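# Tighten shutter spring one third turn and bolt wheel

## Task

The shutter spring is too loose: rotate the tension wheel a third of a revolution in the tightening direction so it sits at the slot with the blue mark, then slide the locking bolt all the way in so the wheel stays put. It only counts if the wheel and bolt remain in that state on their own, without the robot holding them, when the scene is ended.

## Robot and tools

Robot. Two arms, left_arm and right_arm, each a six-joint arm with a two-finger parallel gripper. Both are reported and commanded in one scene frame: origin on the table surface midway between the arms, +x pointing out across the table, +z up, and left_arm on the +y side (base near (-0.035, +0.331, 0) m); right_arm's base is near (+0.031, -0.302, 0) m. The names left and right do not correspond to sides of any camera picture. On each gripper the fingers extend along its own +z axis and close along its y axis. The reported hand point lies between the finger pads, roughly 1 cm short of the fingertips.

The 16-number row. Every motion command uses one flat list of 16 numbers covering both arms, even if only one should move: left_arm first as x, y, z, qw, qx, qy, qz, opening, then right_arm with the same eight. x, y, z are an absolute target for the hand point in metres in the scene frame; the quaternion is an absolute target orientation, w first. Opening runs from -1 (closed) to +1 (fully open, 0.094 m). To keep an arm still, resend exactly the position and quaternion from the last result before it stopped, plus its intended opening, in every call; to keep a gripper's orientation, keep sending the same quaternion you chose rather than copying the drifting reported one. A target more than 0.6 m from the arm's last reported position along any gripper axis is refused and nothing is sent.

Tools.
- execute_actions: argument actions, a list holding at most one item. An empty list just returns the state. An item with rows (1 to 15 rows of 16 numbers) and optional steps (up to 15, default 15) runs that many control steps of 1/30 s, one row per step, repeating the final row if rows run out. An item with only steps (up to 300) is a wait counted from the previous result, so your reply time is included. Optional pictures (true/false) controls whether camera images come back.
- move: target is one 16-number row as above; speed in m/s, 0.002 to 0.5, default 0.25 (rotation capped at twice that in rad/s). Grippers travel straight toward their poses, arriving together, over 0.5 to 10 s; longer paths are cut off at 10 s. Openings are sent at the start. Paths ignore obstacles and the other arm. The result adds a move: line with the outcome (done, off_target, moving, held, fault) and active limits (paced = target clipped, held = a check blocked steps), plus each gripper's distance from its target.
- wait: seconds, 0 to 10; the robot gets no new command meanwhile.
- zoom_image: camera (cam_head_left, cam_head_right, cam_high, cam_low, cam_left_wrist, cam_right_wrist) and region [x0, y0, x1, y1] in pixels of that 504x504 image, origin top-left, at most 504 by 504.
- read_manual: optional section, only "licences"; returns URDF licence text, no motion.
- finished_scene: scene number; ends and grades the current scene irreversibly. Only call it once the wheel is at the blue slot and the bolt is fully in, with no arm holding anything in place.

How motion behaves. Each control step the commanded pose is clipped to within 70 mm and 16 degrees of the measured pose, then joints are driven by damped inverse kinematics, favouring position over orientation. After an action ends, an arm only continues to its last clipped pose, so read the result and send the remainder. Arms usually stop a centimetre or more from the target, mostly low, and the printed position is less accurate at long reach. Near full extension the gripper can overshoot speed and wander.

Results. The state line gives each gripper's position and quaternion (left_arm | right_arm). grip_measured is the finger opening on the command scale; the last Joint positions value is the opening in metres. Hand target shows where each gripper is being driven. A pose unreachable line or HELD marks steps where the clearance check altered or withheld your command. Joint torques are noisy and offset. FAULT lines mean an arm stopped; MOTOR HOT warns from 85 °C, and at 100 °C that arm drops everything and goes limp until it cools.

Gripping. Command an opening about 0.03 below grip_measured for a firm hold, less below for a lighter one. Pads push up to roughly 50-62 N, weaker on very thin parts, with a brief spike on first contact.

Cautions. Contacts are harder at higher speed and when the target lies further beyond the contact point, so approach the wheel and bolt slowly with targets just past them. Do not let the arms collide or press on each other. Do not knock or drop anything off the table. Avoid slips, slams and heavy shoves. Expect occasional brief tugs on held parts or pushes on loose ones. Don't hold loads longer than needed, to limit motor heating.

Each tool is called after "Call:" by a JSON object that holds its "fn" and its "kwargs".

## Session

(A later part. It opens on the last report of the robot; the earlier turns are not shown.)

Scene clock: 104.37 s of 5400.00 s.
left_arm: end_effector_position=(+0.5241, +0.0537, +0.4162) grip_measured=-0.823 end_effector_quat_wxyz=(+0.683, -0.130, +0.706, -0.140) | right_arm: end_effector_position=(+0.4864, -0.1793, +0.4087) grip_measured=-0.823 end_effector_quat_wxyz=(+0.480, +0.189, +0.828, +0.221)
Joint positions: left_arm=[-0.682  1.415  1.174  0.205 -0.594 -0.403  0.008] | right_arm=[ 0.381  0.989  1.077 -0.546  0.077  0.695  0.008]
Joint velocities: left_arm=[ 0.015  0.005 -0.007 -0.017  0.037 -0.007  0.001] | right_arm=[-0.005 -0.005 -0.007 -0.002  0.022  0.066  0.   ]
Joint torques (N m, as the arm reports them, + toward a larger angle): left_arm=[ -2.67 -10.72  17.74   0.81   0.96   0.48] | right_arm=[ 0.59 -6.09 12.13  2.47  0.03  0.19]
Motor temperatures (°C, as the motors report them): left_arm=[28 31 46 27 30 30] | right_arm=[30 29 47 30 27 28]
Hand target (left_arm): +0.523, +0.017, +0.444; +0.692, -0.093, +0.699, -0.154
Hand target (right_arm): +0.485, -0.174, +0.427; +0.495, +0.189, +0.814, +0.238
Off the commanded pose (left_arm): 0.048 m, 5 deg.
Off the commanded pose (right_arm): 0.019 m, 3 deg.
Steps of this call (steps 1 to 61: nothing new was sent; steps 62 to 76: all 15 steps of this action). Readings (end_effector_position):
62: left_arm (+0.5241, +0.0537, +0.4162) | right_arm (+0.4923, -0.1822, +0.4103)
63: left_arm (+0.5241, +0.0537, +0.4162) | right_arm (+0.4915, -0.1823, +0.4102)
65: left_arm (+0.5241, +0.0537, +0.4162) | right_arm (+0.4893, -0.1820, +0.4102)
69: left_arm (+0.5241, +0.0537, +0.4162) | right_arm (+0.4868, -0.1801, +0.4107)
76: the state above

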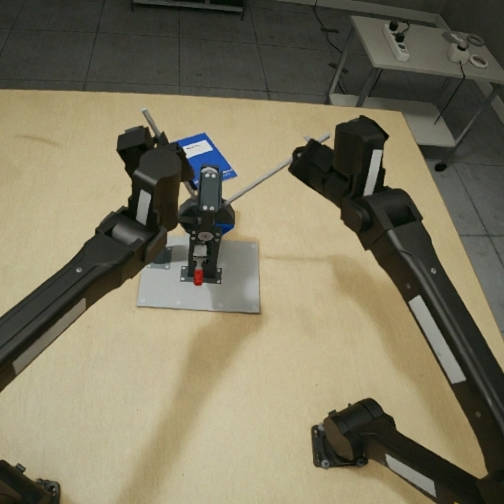

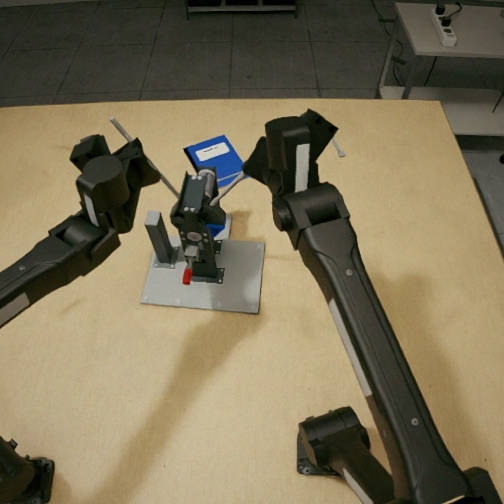

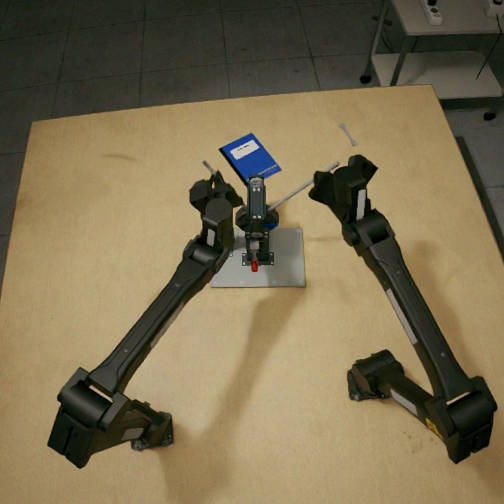

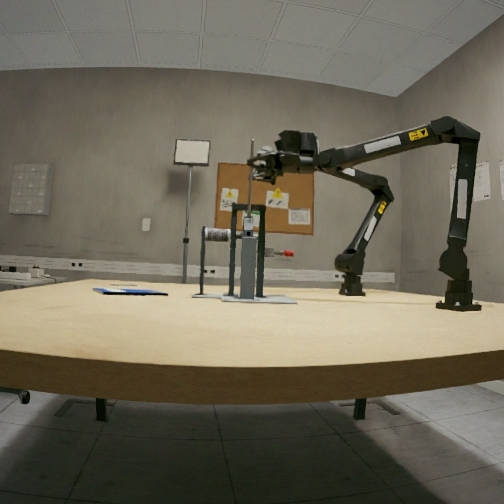

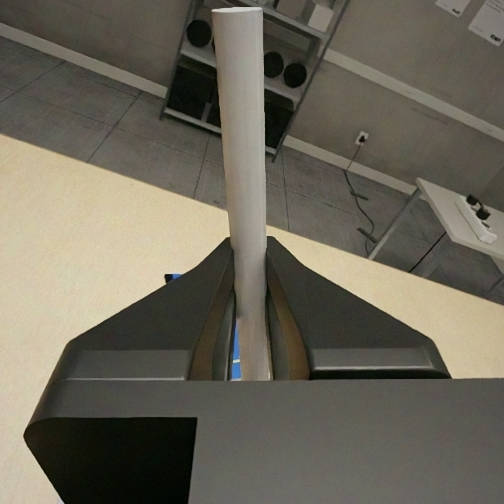

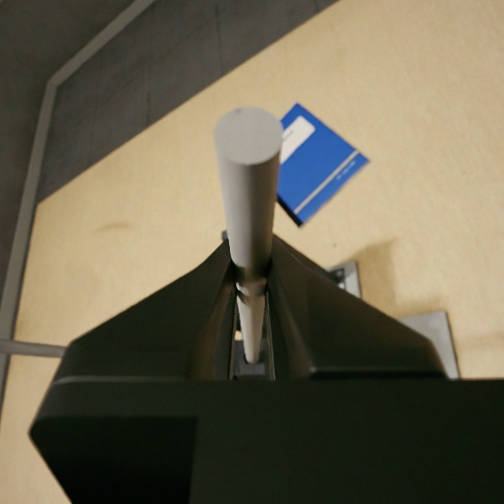

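Dropped in.

Call:
{"fn": "execute_actions", "kwargs": {"actions": [{"rows":[[0.528,0.015,0.445,0.691,-0.092,0.701,-0.154,-0.95,0.488,-0.165,0.41,0.49,0.188,0.817,0.239,-0.9]],"steps":10}], "pictures": false}}

Call:
{"fn": "execute_actions", "kwargs": {"actions": [{"rows":[[0.528,0.015,0.445,0.691,-0.092,0.701,-0.154,-0.95,0.493,-0.152,0.385,0.485,0.186,0.82,0.24,-0.9]]}]}}

Scene clock: 107.70 s of 5400.00 s.
left_arm: end_effector_position=(+0.5241, +0.0537, +0.4162) grip_measured=-0.823 end_effector_quat_wxyz=(+0.683, -0.130, +0.706, -0.140) | right_arm: end_effector_position=(+0.4867, -0.1709, +0.3943) grip_measured=-0.823 end_effector_quat_wxyz=(+0.477, +0.188, +0.829, +0.223)
Joint positions: left_arm=[-0.682  1.415  1.174  0.205 -0.594 -0.403  0.008] | right_arm=[ 0.403  0.996  1.046 -0.514  0.09   0.706  0.008]
Joint velocities: left_arm=[ 0.015 -0.005  0.002 -0.002 -0.051 -0.022  0.   ] | right_arm=[ 0.015 -0.005  0.002  0.012  0.037 -0.022 -0.001]
Joint torques (N m, as the arm reports them, + toward a larger angle): left_arm=[ -2.62 -10.7   17.73   0.82   0.95   0.48] | right_arm=[ 0.72 -6.15 12.16  2.51  0.01  0.17]
Motor temperatures (°C, as the motors report them): left_arm=[28 31 46 27 30 30] | right_arm=[30 29 46 30 27 28]
Hand target (left_arm): +0.523, +0.017, +0.444; +0.692, -0.093, +0.699, -0.154
Hand target (right_arm): +0.488, -0.165, +0.410; +0.490, +0.188, +0.817, +0.239
Off the commanded pose (left_arm): 0.048 m, 5 deg.
Off the commanded pose (right_arm): 0.017 m, 3 deg.
Steps of this call (steps 1 to 90: nothing new was sent; steps 91 to 100: all 10 steps of this action). Readings (end_effector_position):
91: left_arm (+0.5241, +0.0537, +0.4162) | right_arm (+0.4866, -0.1791, +0.4077)
92: left_arm (+0.5241, +0.0537, +0.4162) | right_arm (+0.4867, -0.1780, +0.4064)
94: left_arm (+0.5241, +0.0537, +0.4162) | right_arm (+0.4856, -0.1740, +0.4002)
98: left_arm (+0.5241, +0.0537, +0.4162) | right_arm (+0.4865, -0.1708, +0.3943)
100: the state above

Scene clock: 108.20 s of 5400.00 s.
left_arm: end_effector_position=(+0.5241, +0.0537, +0.4162) grip_measured=-0.823 end_effector_quat_wxyz=(+0.683, -0.130, +0.706, -0.139) | right_arm: end_effector_position=(+0.4915, -0.1602, +0.3755) grip_measured=-0.823 end_effector_quat_wxyz=(+0.477, +0.189, +0.828, +0.225)
Joint positions: left_arm=[-0.682  1.415  1.174  0.205 -0.594 -0.403  0.008] | right_arm=[ 0.428  1.016  1.008 -0.454  0.111  0.721  0.008]
Joint velocities: left_arm=[ 0.005 -0.015  0.007 -0.007  0.037 -0.022  0.001] | right_arm=[ 0.005  0.005  0.002 -0.007 -0.037 -0.037  0.   ]
Joint torques (N m, as the arm reports them, + toward a larger angle): left_arm=[ -2.62 -10.72  17.73   0.83   0.96   0.48] | right_arm=[ 1.01 -5.74 11.65  2.53 -0.11  0.13]
Motor temperatures (°C, as the motors report them): left_arm=[28 31 46 27 30 30] | right_arm=[30 29 46 30 27 28]
Hand target (left_arm): +0.523, +0.017, +0.444; +0.692, -0.093, +0.699, -0.154
Hand target (right_arm): +0.493, -0.152, +0.385; +0.485, +0.186, +0.820, +0.240
Off the commanded pose (left_arm): 0.048 m, 5 deg.
Off the commanded pose (right_arm): 0.013 m, 2 deg.
Steps of this call (steps 1 to 15: all 15 steps of this action). Readings (end_effector_position):
1: left_arm (+0.5241, +0.0537, +0.4162) | right_arm (+0.4876, -0.1708, +0.3932)
2: left_arm (+0.5241, +0.0537, +0.4162) | right_arm (+0.4882, -0.1692, +0.3919)
4: left_arm (+0.5241, +0.0537, +0.4162) | right_arm (+0.4882, -0.1642, +0.3832)
8: left_arm (+0.5241, +0.0537, +0.4162) | right_arm (+0.4912, -0.1607, +0.3767)
15: the state above

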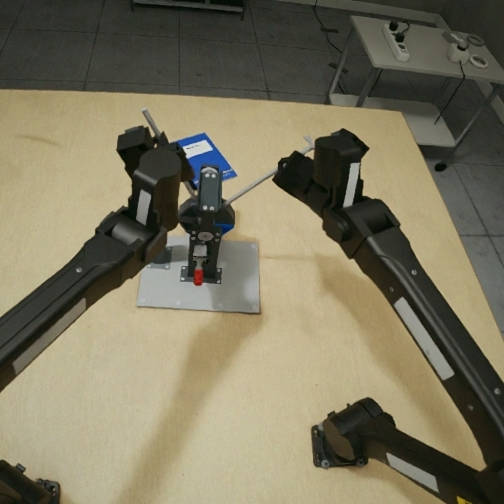

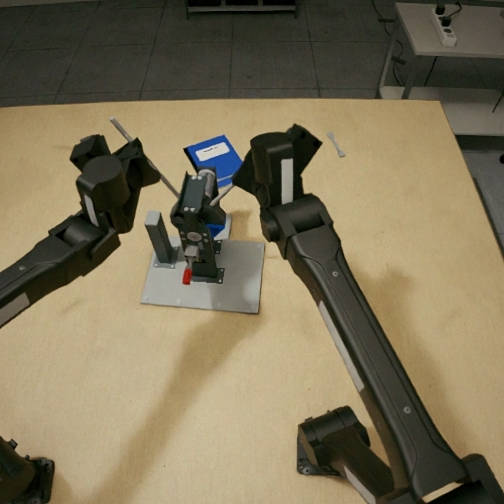

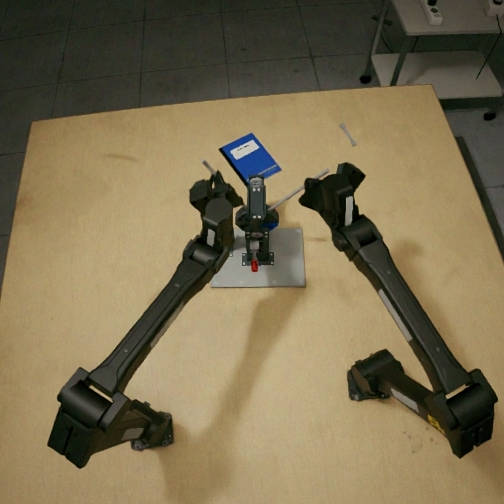

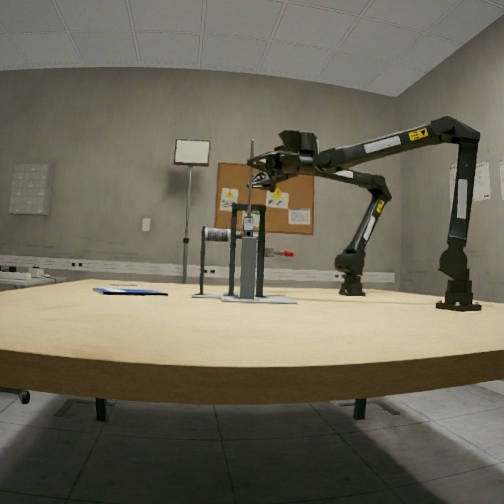

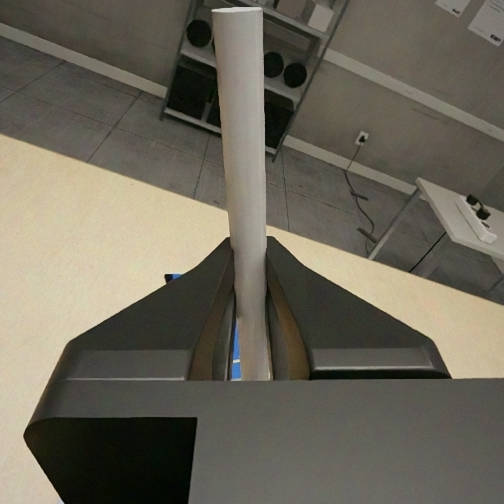

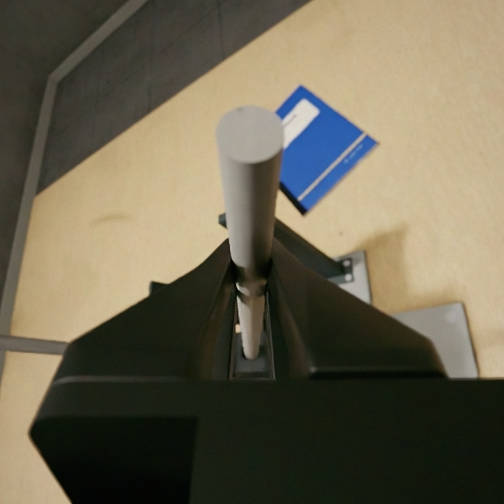

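Call:
{"fn": "execute_actions", "kwargs": {"actions": [{"rows":[[0.528,0.035,0.44,0.688,-0.115,0.7,-0.16,-0.95,0.493,-0.19,0.36,0.466,0.209,0.809,0.293,-0.95]]}], "pictures": false}}

Call:
{"fn": "execute_actions", "kwargs": {"actions": [{"rows":[[0.528,0.06,0.44,0.683,-0.135,0.697,-0.17,-0.95,0.493,-0.205,0.345,0.466,0.209,0.809,0.293,-0.95]]}], "pictures": false}}

Call:
{"fn": "execute_actions", "kwargs": {"actions": [{"rows":[[0.53,0.078,0.475,0.683,-0.135,0.697,-0.17,-0.95,0.493,-0.205,0.345,0.466,0.209,0.809,0.293,-0.95]]}]}}

Scene clock: 112.23 s of 5400.00 s.
left_arm: end_effector_position=(+0.5230, +0.0462, +0.4179) grip_measured=-0.824 end_effector_quat_wxyz=(+0.680, -0.120, +0.707, -0.152) | right_arm: end_effector_position=(+0.4905, -0.1803, +0.3589) grip_measured=-0.823 end_effector_quat_wxyz=(+0.460, +0.190, +0.816, +0.294)
Joint positions: left_arm=[-0.687  1.415  1.177  0.204 -0.567 -0.406  0.008] | right_arm=[ 0.311  0.987  0.92  -0.351 -0.107  0.749  0.008]
Joint velocities: left_arm=[-0.024 -0.015  0.002  0.017 -0.022 -0.022  0.001] | right_arm=[ 0.005 -0.005 -0.022 -0.012 -0.081  0.022 -0.001]
Joint torques (N m, as the arm reports them, + toward a larger angle): left_arm=[ -0.21 -12.01  15.47   0.8    0.18   0.1 ] | right_arm=[-2.02 -5.76 10.55  1.93  0.29  0.29]
Motor temperatures (°C, as the motors report them): left_arm=[28 31 47 27 30 30] | right_arm=[30 29 46 30 27 28]
Hand target (left_arm): +0.526, +0.036, +0.440; +0.688, -0.115, +0.699, -0.160
Hand target (right_arm): +0.493, -0.190, +0.360; +0.465, +0.210, +0.808, +0.294
Off the commanded pose (left_arm): 0.025 m, 2 deg.
Off the commanded pose (right_arm): 0.010 m, 2 deg.
Steps of this call (steps 1 to 90: nothing new was sent; then 0.53 s passed at rest; steps 91 to 105: all 15 steps of this action). Readings (end_effector_position):
91: left_arm (+0.5245, +0.0542, +0.4161) | right_arm (+0.4914, -0.1567, +0.3749)
92: left_arm (+0.5250, +0.0549, +0.4159) | right_arm (+0.4918, -0.1612, +0.3727)
94: left_arm (+0.5251, +0.0517, +0.4157) | right_arm (+0.4908, -0.1767, +0.3618)
98: left_arm (+0.5230, +0.0462, +0.4179) | right_arm (+0.4905, -0.1804, +0.3588)
105: the state above

Scene clock: 112.73 s of 5400.00 s.
left_arm: end_effector_position=(+0.5260, +0.0472, +0.4179) grip_measured=-0.824 end_effector_quat_wxyz=(+0.677, -0.116, +0.708, -0.164) | right_arm: end_effector_position=(+0.4896, -0.1823, +0.3564) grip_measured=-0.823 end_effector_quat_wxyz=(+0.465, +0.180, +0.810, +0.307)
Joint positions: left_arm=[-0.674  1.414  1.177  0.202 -0.531 -0.417  0.008] | right_arm=[ 0.291  0.979  0.893 -0.306 -0.149  0.741  0.008]
Joint velocities: left_arm=[-0.015 -0.005  0.012  0.007 -0.007  0.022 -0.   ] | right_arm=[-0.005 -0.015 -0.012 -0.002  0.007 -0.022  0.001]
Joint torques (N m, as the arm reports them, + toward a larger angle): left_arm=[  1.65 -14.43  13.02   0.58  -0.15  -0.2 ] | right_arm=[-4.28 -5.34  9.36  1.45  0.39  0.19]
Motor temperatures (°C, as the motors report them): left_arm=[28 31 46 27 30 30] | right_arm=[30 29 46 30 27 28]
Hand target (left_arm): +0.528, +0.060, +0.440; +0.684, -0.135, +0.697, -0.170
Hand target (right_arm): +0.492, -0.204, +0.345; +0.465, +0.210, +0.808, +0.294
Off the commanded pose (left_arm): 0.026 m, 3 deg.
Off the commanded pose (right_arm): 0.026 m, 4 deg.
Steps of this call (steps 1 to 15: all 15 steps of this action). Readings (end_effector_position):
1: left_arm (+0.5236, +0.0461, +0.4179) | right_arm (+0.4904, -0.1794, +0.3583)
2: left_arm (+0.5245, +0.0469, +0.4182) | right_arm (+0.4901, -0.1805, +0.3581)
4: left_arm (+0.5260, +0.0472, +0.4179) | right_arm (+0.4896, -0.1825, +0.3564)
8: left_arm (+0.5260, +0.0472, +0.4179) | right_arm (+0.4896, -0.1823, +0.3563)
15: the state above

Scene clock: 113.23 s of 5400.00 s.
left_arm: end_effector_position=(+0.5239, +0.0490, +0.4179) grip_measured=-0.824 end_effector_quat_wxyz=(+0.657, -0.105, +0.728, -0.168) | right_arm: end_effector_position=(+0.4896, -0.1818, +0.3571) grip_measured=-0.823 end_effector_quat_wxyz=(+0.466, +0.177, +0.810, +0.308)
Joint positions: left_arm=[-0.663  1.394  1.192  0.11  -0.486 -0.437  0.008] | right_arm=[ 0.291  0.979  0.893 -0.303 -0.154  0.736  0.008]
Joint velocities: left_arm=[-0.005  0.005  0.002  0.012 -0.037  0.007  0.   ] | right_arm=[-0.005 -0.015 -0.017  0.007 -0.051 -0.022  0.001]
Joint torques (N m, as the arm reports them, + toward a larger angle): left_arm=[  3.24 -15.96  16.18   0.58  -0.63  -0.01] | right_arm=[-4.26 -5.39  9.36  1.34  0.53  0.23]
Motor temperatures (°C, as the motors report them): left_arm=[28 31 46 27 30 30] | right_arm=[30 29 46 30 27 28]
Hand target (left_arm): +0.527, +0.079, +0.474; +0.684, -0.135, +0.697, -0.170
Hand target (right_arm): +0.492, -0.205, +0.345; +0.465, +0.209, +0.808, +0.293
Off the commanded pose (left_arm): 0.064 m, 6 deg.
Off the commanded pose (right_arm): 0.026 m, 4 deg.
Steps of this call (steps 1 to 15: all 15 steps of this action). Readings (end_effector_position):
1: left_arm (+0.5262, +0.0476, +0.4185) | right_arm (+0.4896, -0.1823, +0.3564)
2: left_arm (+0.5262, +0.0477, +0.4181) | right_arm (+0.4896, -0.1824, +0.3564)
4: left_arm (+0.5250, +0.0486, +0.4182) | right_arm (+0.4896, -0.1819, +0.3569)
8: left_arm (+0.5239, +0.0491, +0.4179) | right_arm (+0.4896, -0.1818, +0.3571)
15: the state above

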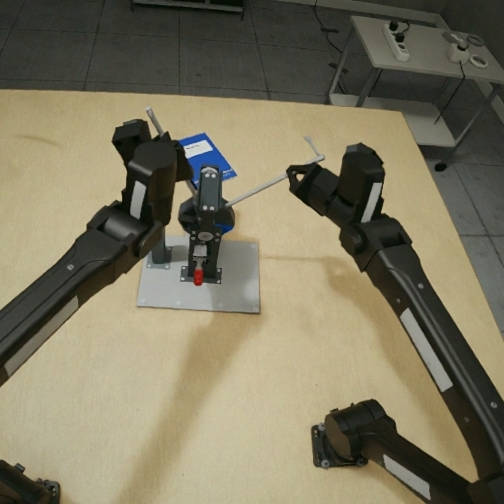

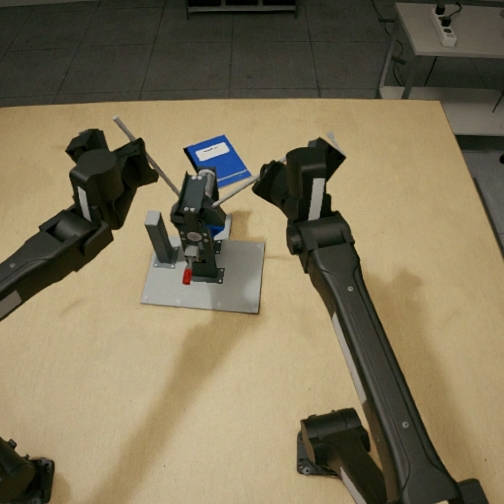

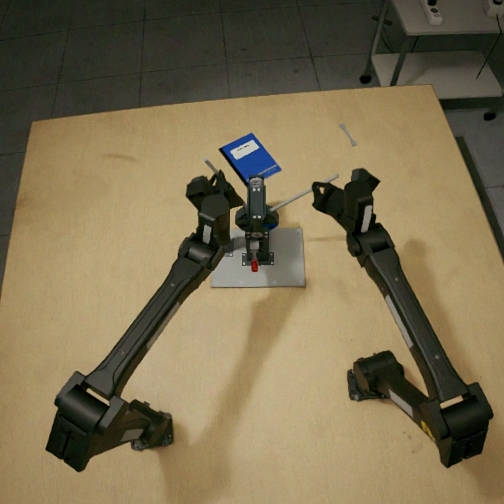

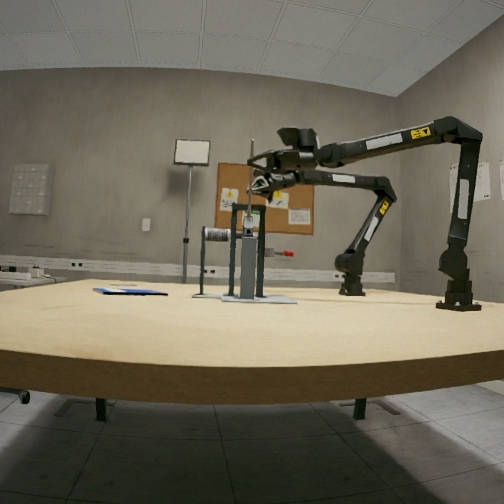

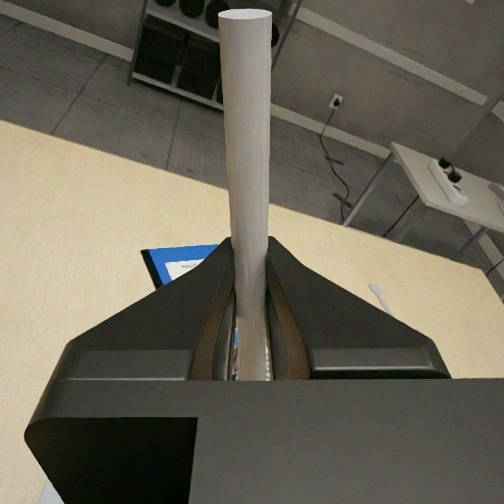

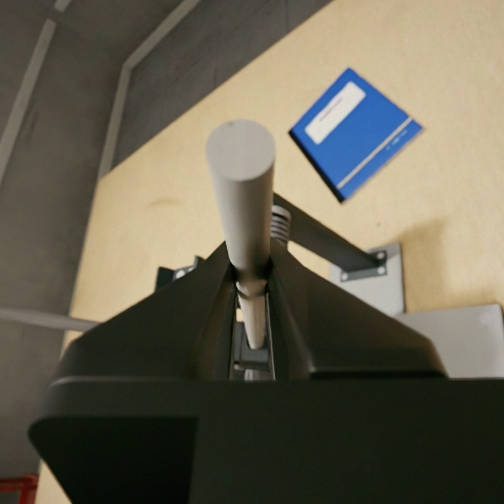

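Binding from the left's sideways load; pull more vertically.

Call:
{"fn": "execute_actions", "kwargs": {"actions": [{"rows":[[0.53,0.052,0.49,0.69,-0.115,0.695,-0.16,-0.95,0.493,-0.195,0.352,0.466,0.209,0.809,0.293,-0.95]]}], "pictures": false}}

Call:
{"fn": "execute_actions", "kwargs": {"actions": [{"rows":[[0.53,0.062,0.515,0.69,-0.115,0.695,-0.16,-0.95,0.493,-0.195,0.352,0.466,0.209,0.809,0.293,-0.95]]}]}}

Scene clock: 115.93 s of 5400.00 s.
left_arm: end_effector_position=(+0.5246, +0.0493, +0.4381) grip_measured=-0.824 end_effector_quat_wxyz=(+0.668, -0.108, +0.721, -0.149) | right_arm: end_effector_position=(+0.4902, -0.1828, +0.3569) grip_measured=-0.823 end_effector_quat_wxyz=(+0.469, +0.182, +0.809, +0.303)
Joint positions: left_arm=[-0.673  1.395  1.235  0.085 -0.533 -0.405  0.008] | right_arm=[ 0.296  0.979  0.893 -0.303 -0.134  0.741  0.008]
Joint velocities: left_arm=[-0.005 -0.005 -0.007  0.002 -0.037 -0.051 -0.001] | right_arm=[-0.024 -0.015 -0.007 -0.007  0.007  0.051 -0.002]
Joint torques (N m, as the arm reports them, + toward a larger angle): left_arm=[  0.95 -13.75  17.68   1.04  -0.09   0.15] | right_arm=[-1.97 -5.07 11.22  0.72  0.78  0.28]
Motor temperatures (°C, as the motors report them): left_arm=[28 31 46 27 30 30] | right_arm=[30 29 45 30 28 28]
Hand target (left_arm): +0.526, +0.054, +0.489; +0.691, -0.115, +0.695, -0.160
Hand target (right_arm): +0.493, -0.195, +0.352; +0.465, +0.208, +0.809, +0.293
Off the commanded pose (left_arm): 0.052 m, 4 deg.
Off the commanded pose (right_arm): 0.013 m, 3 deg.
Steps of this call (steps 1 to 66: nothing new was sent; steps 67 to 81: all 15 steps of this action). Readings (end_effector_position):
67: left_arm (+0.5237, +0.0490, +0.4197) | right_arm (+0.4897, -0.1818, +0.3570)
68: left_arm (+0.5232, +0.0488, +0.4211) | right_arm (+0.4899, -0.1821, +0.3569)
70: left_arm (+0.5232, +0.0491, +0.4273) | right_arm (+0.4902, -0.1827, +0.3569)
74: left_arm (+0.5246, +0.0494, +0.4377) | right_arm (+0.4902, -0.1828, +0.3569)
81: the state above

Scene clock: 116.43 s of 5400.00 s.
left_arm: end_effector_position=(+0.5296, +0.0528, +0.4503) grip_measured=-0.824 end_effector_quat_wxyz=(+0.662, -0.104, +0.728, -0.145) | right_arm: end_effector_position=(+0.4902, -0.1828, +0.3569) grip_measured=-0.823 end_effector_quat_wxyz=(+0.469, +0.182, +0.809, +0.303)
Joint positions: left_arm=[-0.661  1.395  1.279  0.022 -0.518 -0.403  0.008] | right_arm=[ 0.296  0.979  0.893 -0.303 -0.134  0.741  0.008]
Joint velocities: left_arm=[-0.024 -0.005  0.002 -0.012  0.037  0.081 -0.001] | right_arm=[ 0.005 -0.005 -0.022  0.002  0.037 -0.022 -0.   ]
Joint torques (N m, as the arm reports them, + toward a larger angle): left_arm=[  1.33 -15.38  17.8    0.96  -0.01   0.14] | right_arm=[-1.93 -4.95 11.23  0.72  0.79  0.28]
Motor temperatures (°C, as the motors report them): left_arm=[28 31 47 27 30 30] | right_arm=[30 29 45 30 28 28]
Hand target (left_arm): +0.526, +0.064, +0.514; +0.691, -0.115, +0.695, -0.159
Hand target (right_arm): +0.493, -0.195, +0.352; +0.466, +0.209, +0.808, +0.293
Off the commanded pose (left_arm): 0.065 m, 5 deg.
Off the commanded pose (right_arm): 0.013 m, 3 deg.
Steps of this call (steps 1 to 15: all 15 steps of this action). Readings (end_effector_position):
1: left_arm (+0.5247, +0.0486, +0.4377) | right_arm (+0.4902, -0.1828, +0.3569)
2: left_arm (+0.5251, +0.0483, +0.4378) | right_arm (+0.4902, -0.1828, +0.3569)
4: left_arm (+0.5261, +0.0488, +0.4404) | right_arm (+0.4902, -0.1828, +0.3569)
8: left_arm (+0.5289, +0.0521, +0.4485) | right_arm (+0.4902, -0.1828, +0.3569)
15: the state above

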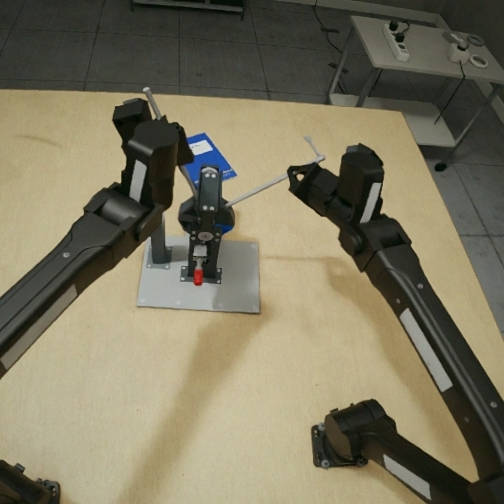

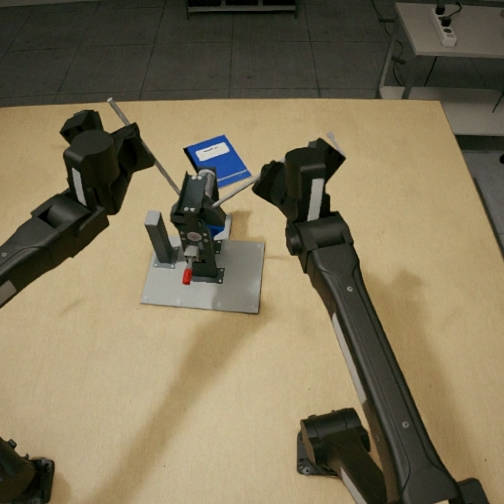

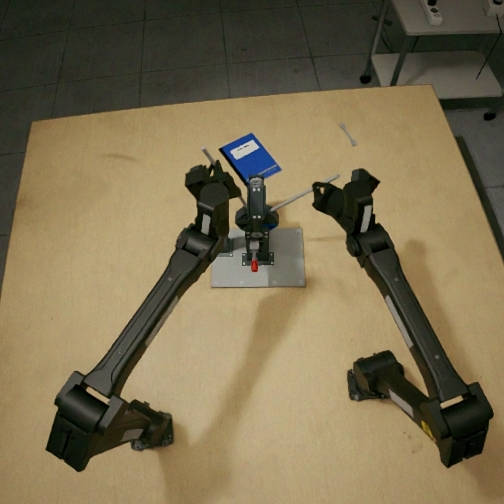

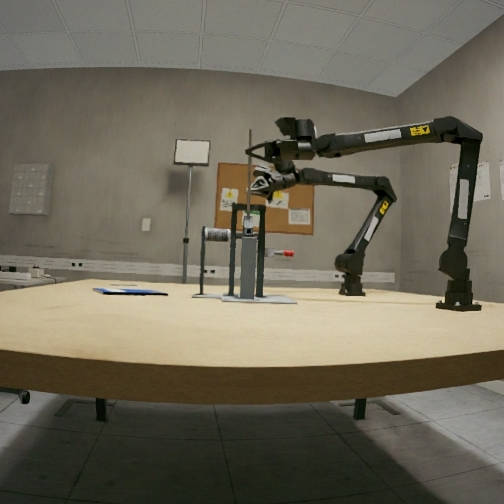

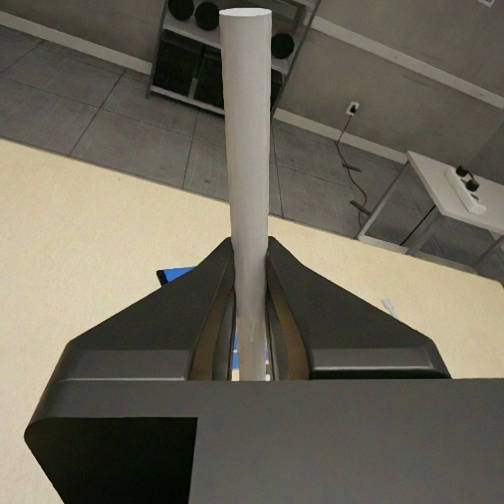

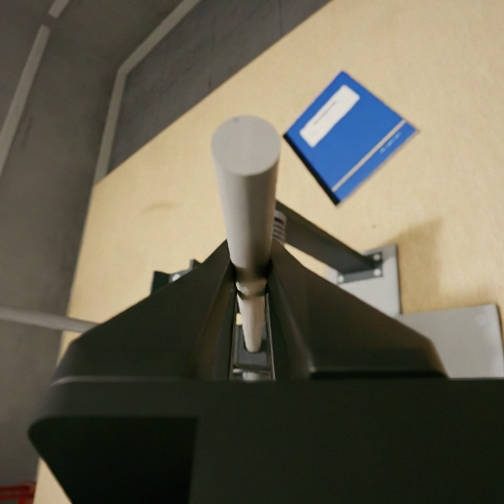

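Call:
{"fn": "execute_actions", "kwargs": {"actions": [{"rows":[[0.525,0.075,0.55,0.69,-0.115,0.695,-0.16,-0.95,0.493,-0.195,0.352,0.466,0.209,0.809,0.293,-0.95]]}], "pictures": false}}

Call:
{"fn": "move", "kwargs": {"target": [0.53,0.28,0.5,0.6,0,0.8,0,-0.95,0.493,-0.24,0.28,0.439,0.276,0.746,0.419,-0.95], "speed": 0.15}}

Scene clock: 119.47 s of 5400.00 s.
left_arm: end_effector_position=(+0.5289, +0.0568, +0.4597) grip_measured=-0.824 end_effector_quat_wxyz=(+0.658, -0.101, +0.732, -0.144) | right_arm: end_effector_position=(+0.4902, -0.1828, +0.3569) grip_measured=-0.823 end_effector_quat_wxyz=(+0.469, +0.182, +0.809, +0.303)
Joint positions: left_arm=[-0.653  1.384  1.301 -0.022 -0.506 -0.403  0.008] | right_arm=[ 0.296  0.979  0.893 -0.303 -0.134  0.741  0.008]
Joint velocities: left_arm=[ 0.015 -0.005  0.066 -0.081 -0.051 -0.007  0.   ] | right_arm=[-0.005  0.005 -0.007 -0.007 -0.022  0.051  0.   ]
Joint torques (N m, as the arm reports them, + toward a larger angle): left_arm=[  1.7  -16.72  18.11   0.98  -0.02   0.15] | right_arm=[-2.   -4.98 11.18  0.72  0.79  0.28]
Motor temperatures (°C, as the motors report them): left_arm=[28 31 47 27 30 30] | right_arm=[30 29 45 30 28 28]
Hand target (left_arm): +0.521, +0.075, +0.533; +0.692, -0.115, +0.695, -0.159
Hand target (right_arm): +0.493, -0.195, +0.352; +0.466, +0.209, +0.808, +0.293
Off the commanded pose (left_arm): 0.092 m, 6 deg; position clipped at the last step of the last action.
Off the commanded pose (right_arm): 0.013 m, 3 deg.
Steps of this call (steps 1 to 76: nothing new was sent; steps 77 to 91: all 15 steps of this action). Readings (end_effector_position):
77: left_arm (+0.5295, +0.0524, +0.4499) | right_arm (+0.4902, -0.1828, +0.3569)
78: left_arm (+0.5294, +0.0524, +0.4494) | right_arm (+0.4902, -0.1828, +0.3569)
80: left_arm (+0.5289, +0.0527, +0.4498) | right_arm (+0.4902, -0.1828, +0.3569)
84: left_arm (+0.5282, +0.0539, +0.4527) | right_arm (+0.4902, -0.1828, +0.3569)
91: the state above

Scene clock: 121.90 s of 5400.00 s.
left_arm: end_effector_position=(+0.5396, +0.2840, +0.4290) grip_measured=-0.824 end_effector_quat_wxyz=(+0.554, -0.000, +0.833, +0.006) | right_arm: end_effector_position=(+0.4862, -0.2272, +0.3022) grip_measured=-0.823 end_effector_quat_wxyz=(+0.452, +0.246, +0.743, +0.427)
Joint positions: left_arm=[-0.184  1.257  1.29  -0.432 -0.116 -0.039  0.008] | right_arm=[ 0.104  0.989  0.656  0.084 -0.409  0.976  0.008]
Joint velocities: left_arm=[-0.005 -0.015 -0.007 -0.022 -0.066 -0.022  0.   ] | right_arm=[-0.015 -0.005 -0.022 -0.007  0.007  0.125  0.001]
Joint torques (N m, as the arm reports them, + toward a larger angle): left_arm=[  0.09 -13.71  18.45   1.13   0.14   0.05] | right_arm=[-2.72 -2.63  9.01  1.73  0.16  0.3 ]
Motor temperatures (°C, as the motors report them): left_arm=[28 31 47 27 30 30] | right_arm=[30 29 44 30 28 28]
Hand target (left_arm): +0.530, +0.284, +0.499; +0.601, +0.002, +0.799, +0.002
Hand target (right_arm): +0.490, -0.240, +0.281; +0.439, +0.278, +0.744, +0.421
Off the commanded pose (left_arm): 0.072 m, 6 deg.
Off the commanded pose (right_arm): 0.027 m, 4 deg.
move: off_target (left_arm, right_arm)

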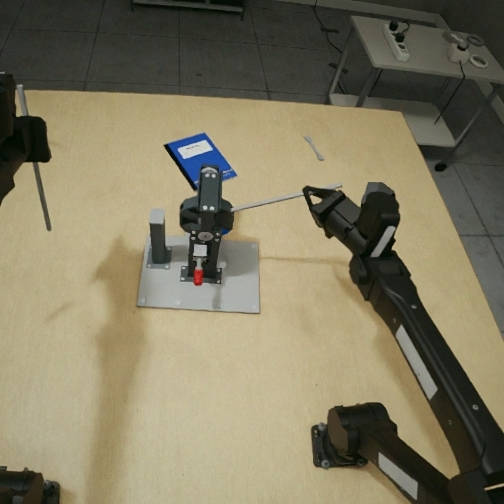

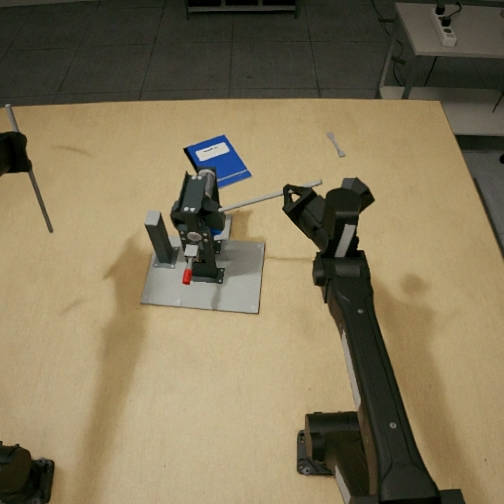

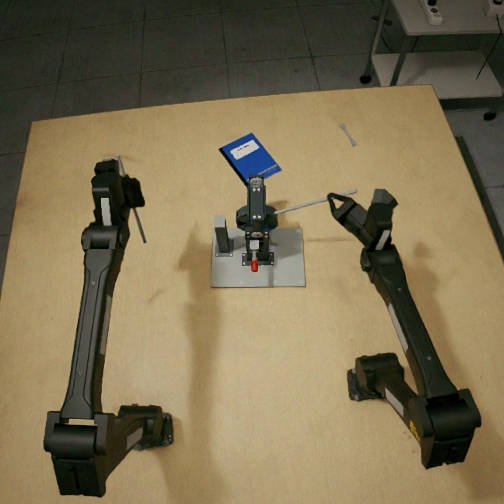

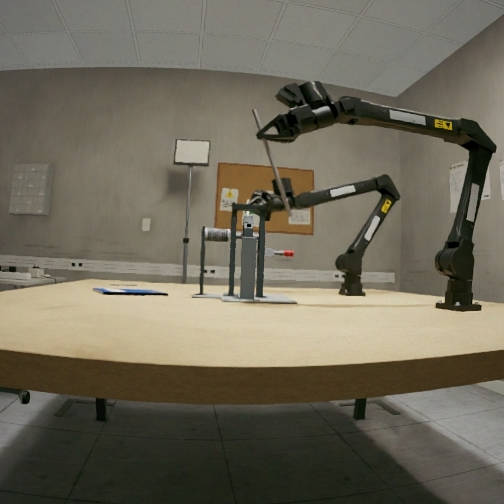

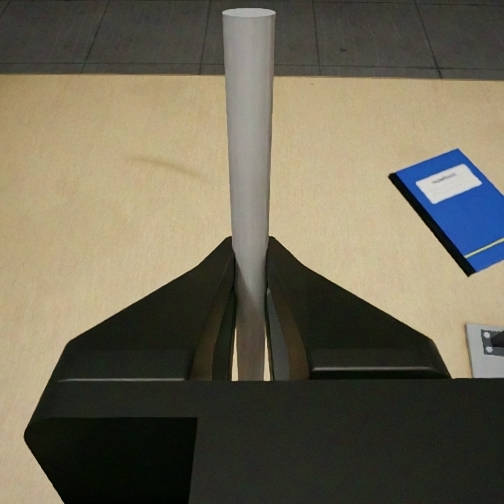

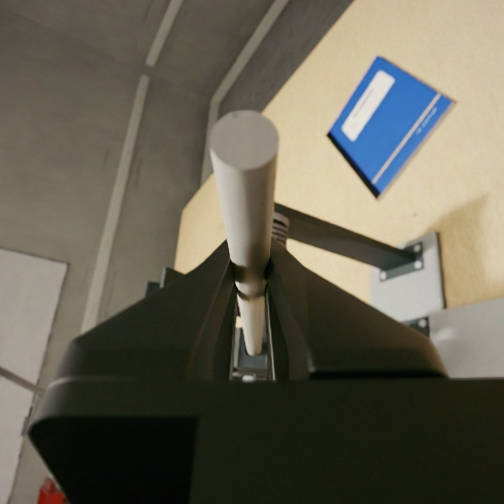

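Call:
{"fn": "move", "kwargs": {"target": [0.5,0.3,0.045,0.02,0,1,0,-0.95,0.49,-0.262,0.2,0.396,0.341,0.657,0.545,-0.95], "speed": 0.25}}

Scene clock: 126.33 s of 5400.00 s.
left_arm: end_effector_position=(+0.4792, +0.2986, +0.0206) grip_measured=-0.824 end_effector_quat_wxyz=(+0.000, +0.001, +1.000, -0.004) | right_arm: end_effector_position=(+0.4883, -0.2563, +0.2270) grip_measured=-0.823 end_effector_quat_wxyz=(+0.417, +0.315, +0.650, +0.552)
Joint positions: left_arm=[-0.128  1.86   1.285 -0.995  0.008 -0.059  0.008] | right_arm=[-0.016  1.242  0.449  0.741 -0.576  1.346  0.008]
Joint velocities: left_arm=[-0.005 -0.005 -0.002 -0.012 -0.007 -0.007 -0.001] | right_arm=[-0.005 -0.005  0.007  0.032 -0.022 -0.022  0.   ]
Joint torques (N m, as the arm reports them, + toward a larger angle): left_arm=[  0.99 -16.67  13.07  -0.71   0.2    0.03] | right_arm=[-1.52 -3.22  6.66  1.28  0.02  0.19]
Motor temperatures (°C, as the motors report them): left_arm=[28 32 46 27 30 29] | right_arm=[30 29 43 30 28 28]
Hand target (left_arm): +0.501, +0.301, +0.039; +0.021, +0.000, +1.000, -0.007
Hand target (right_arm): +0.486, -0.262, +0.202; +0.396, +0.342, +0.655, +0.545
Off the commanded pose (left_arm): 0.032 m, 2 deg.
Off the commanded pose (right_arm): 0.028 m, 4 deg.
move: off_target (left_arm, right_arm)

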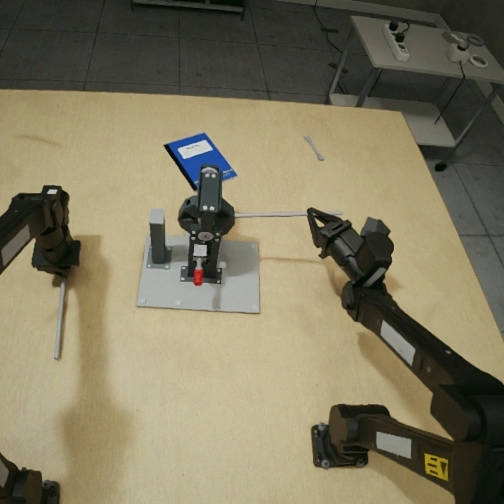

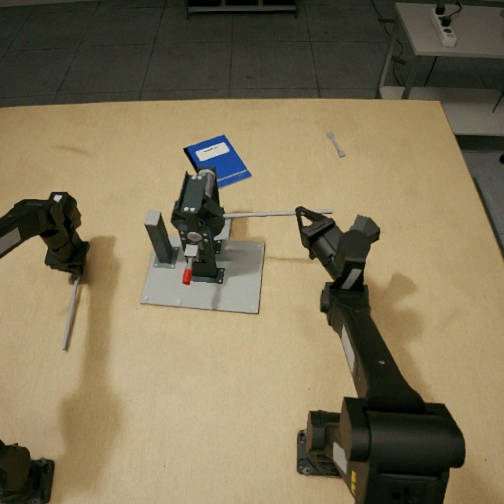

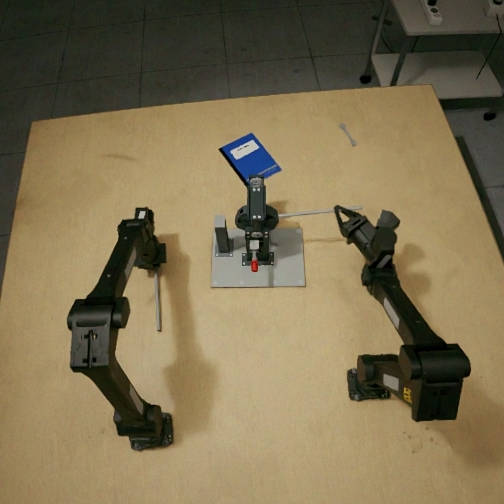

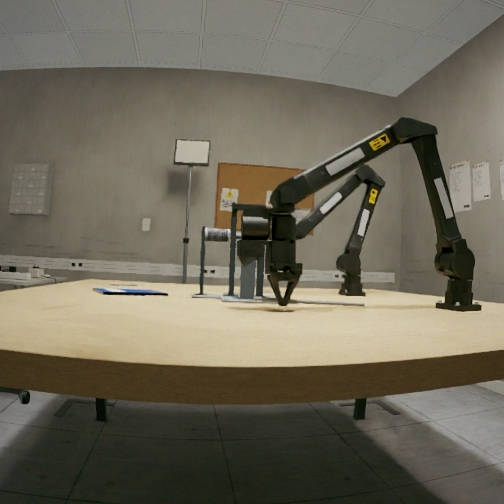

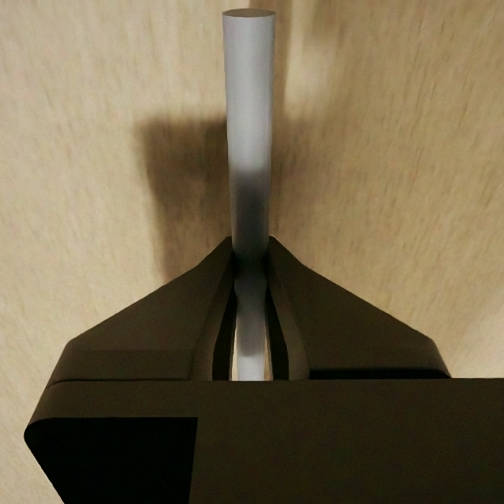

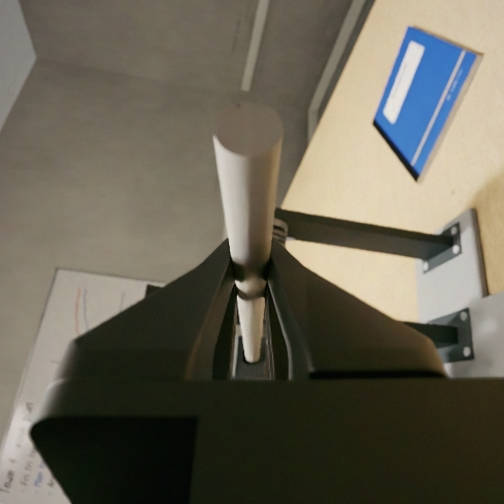

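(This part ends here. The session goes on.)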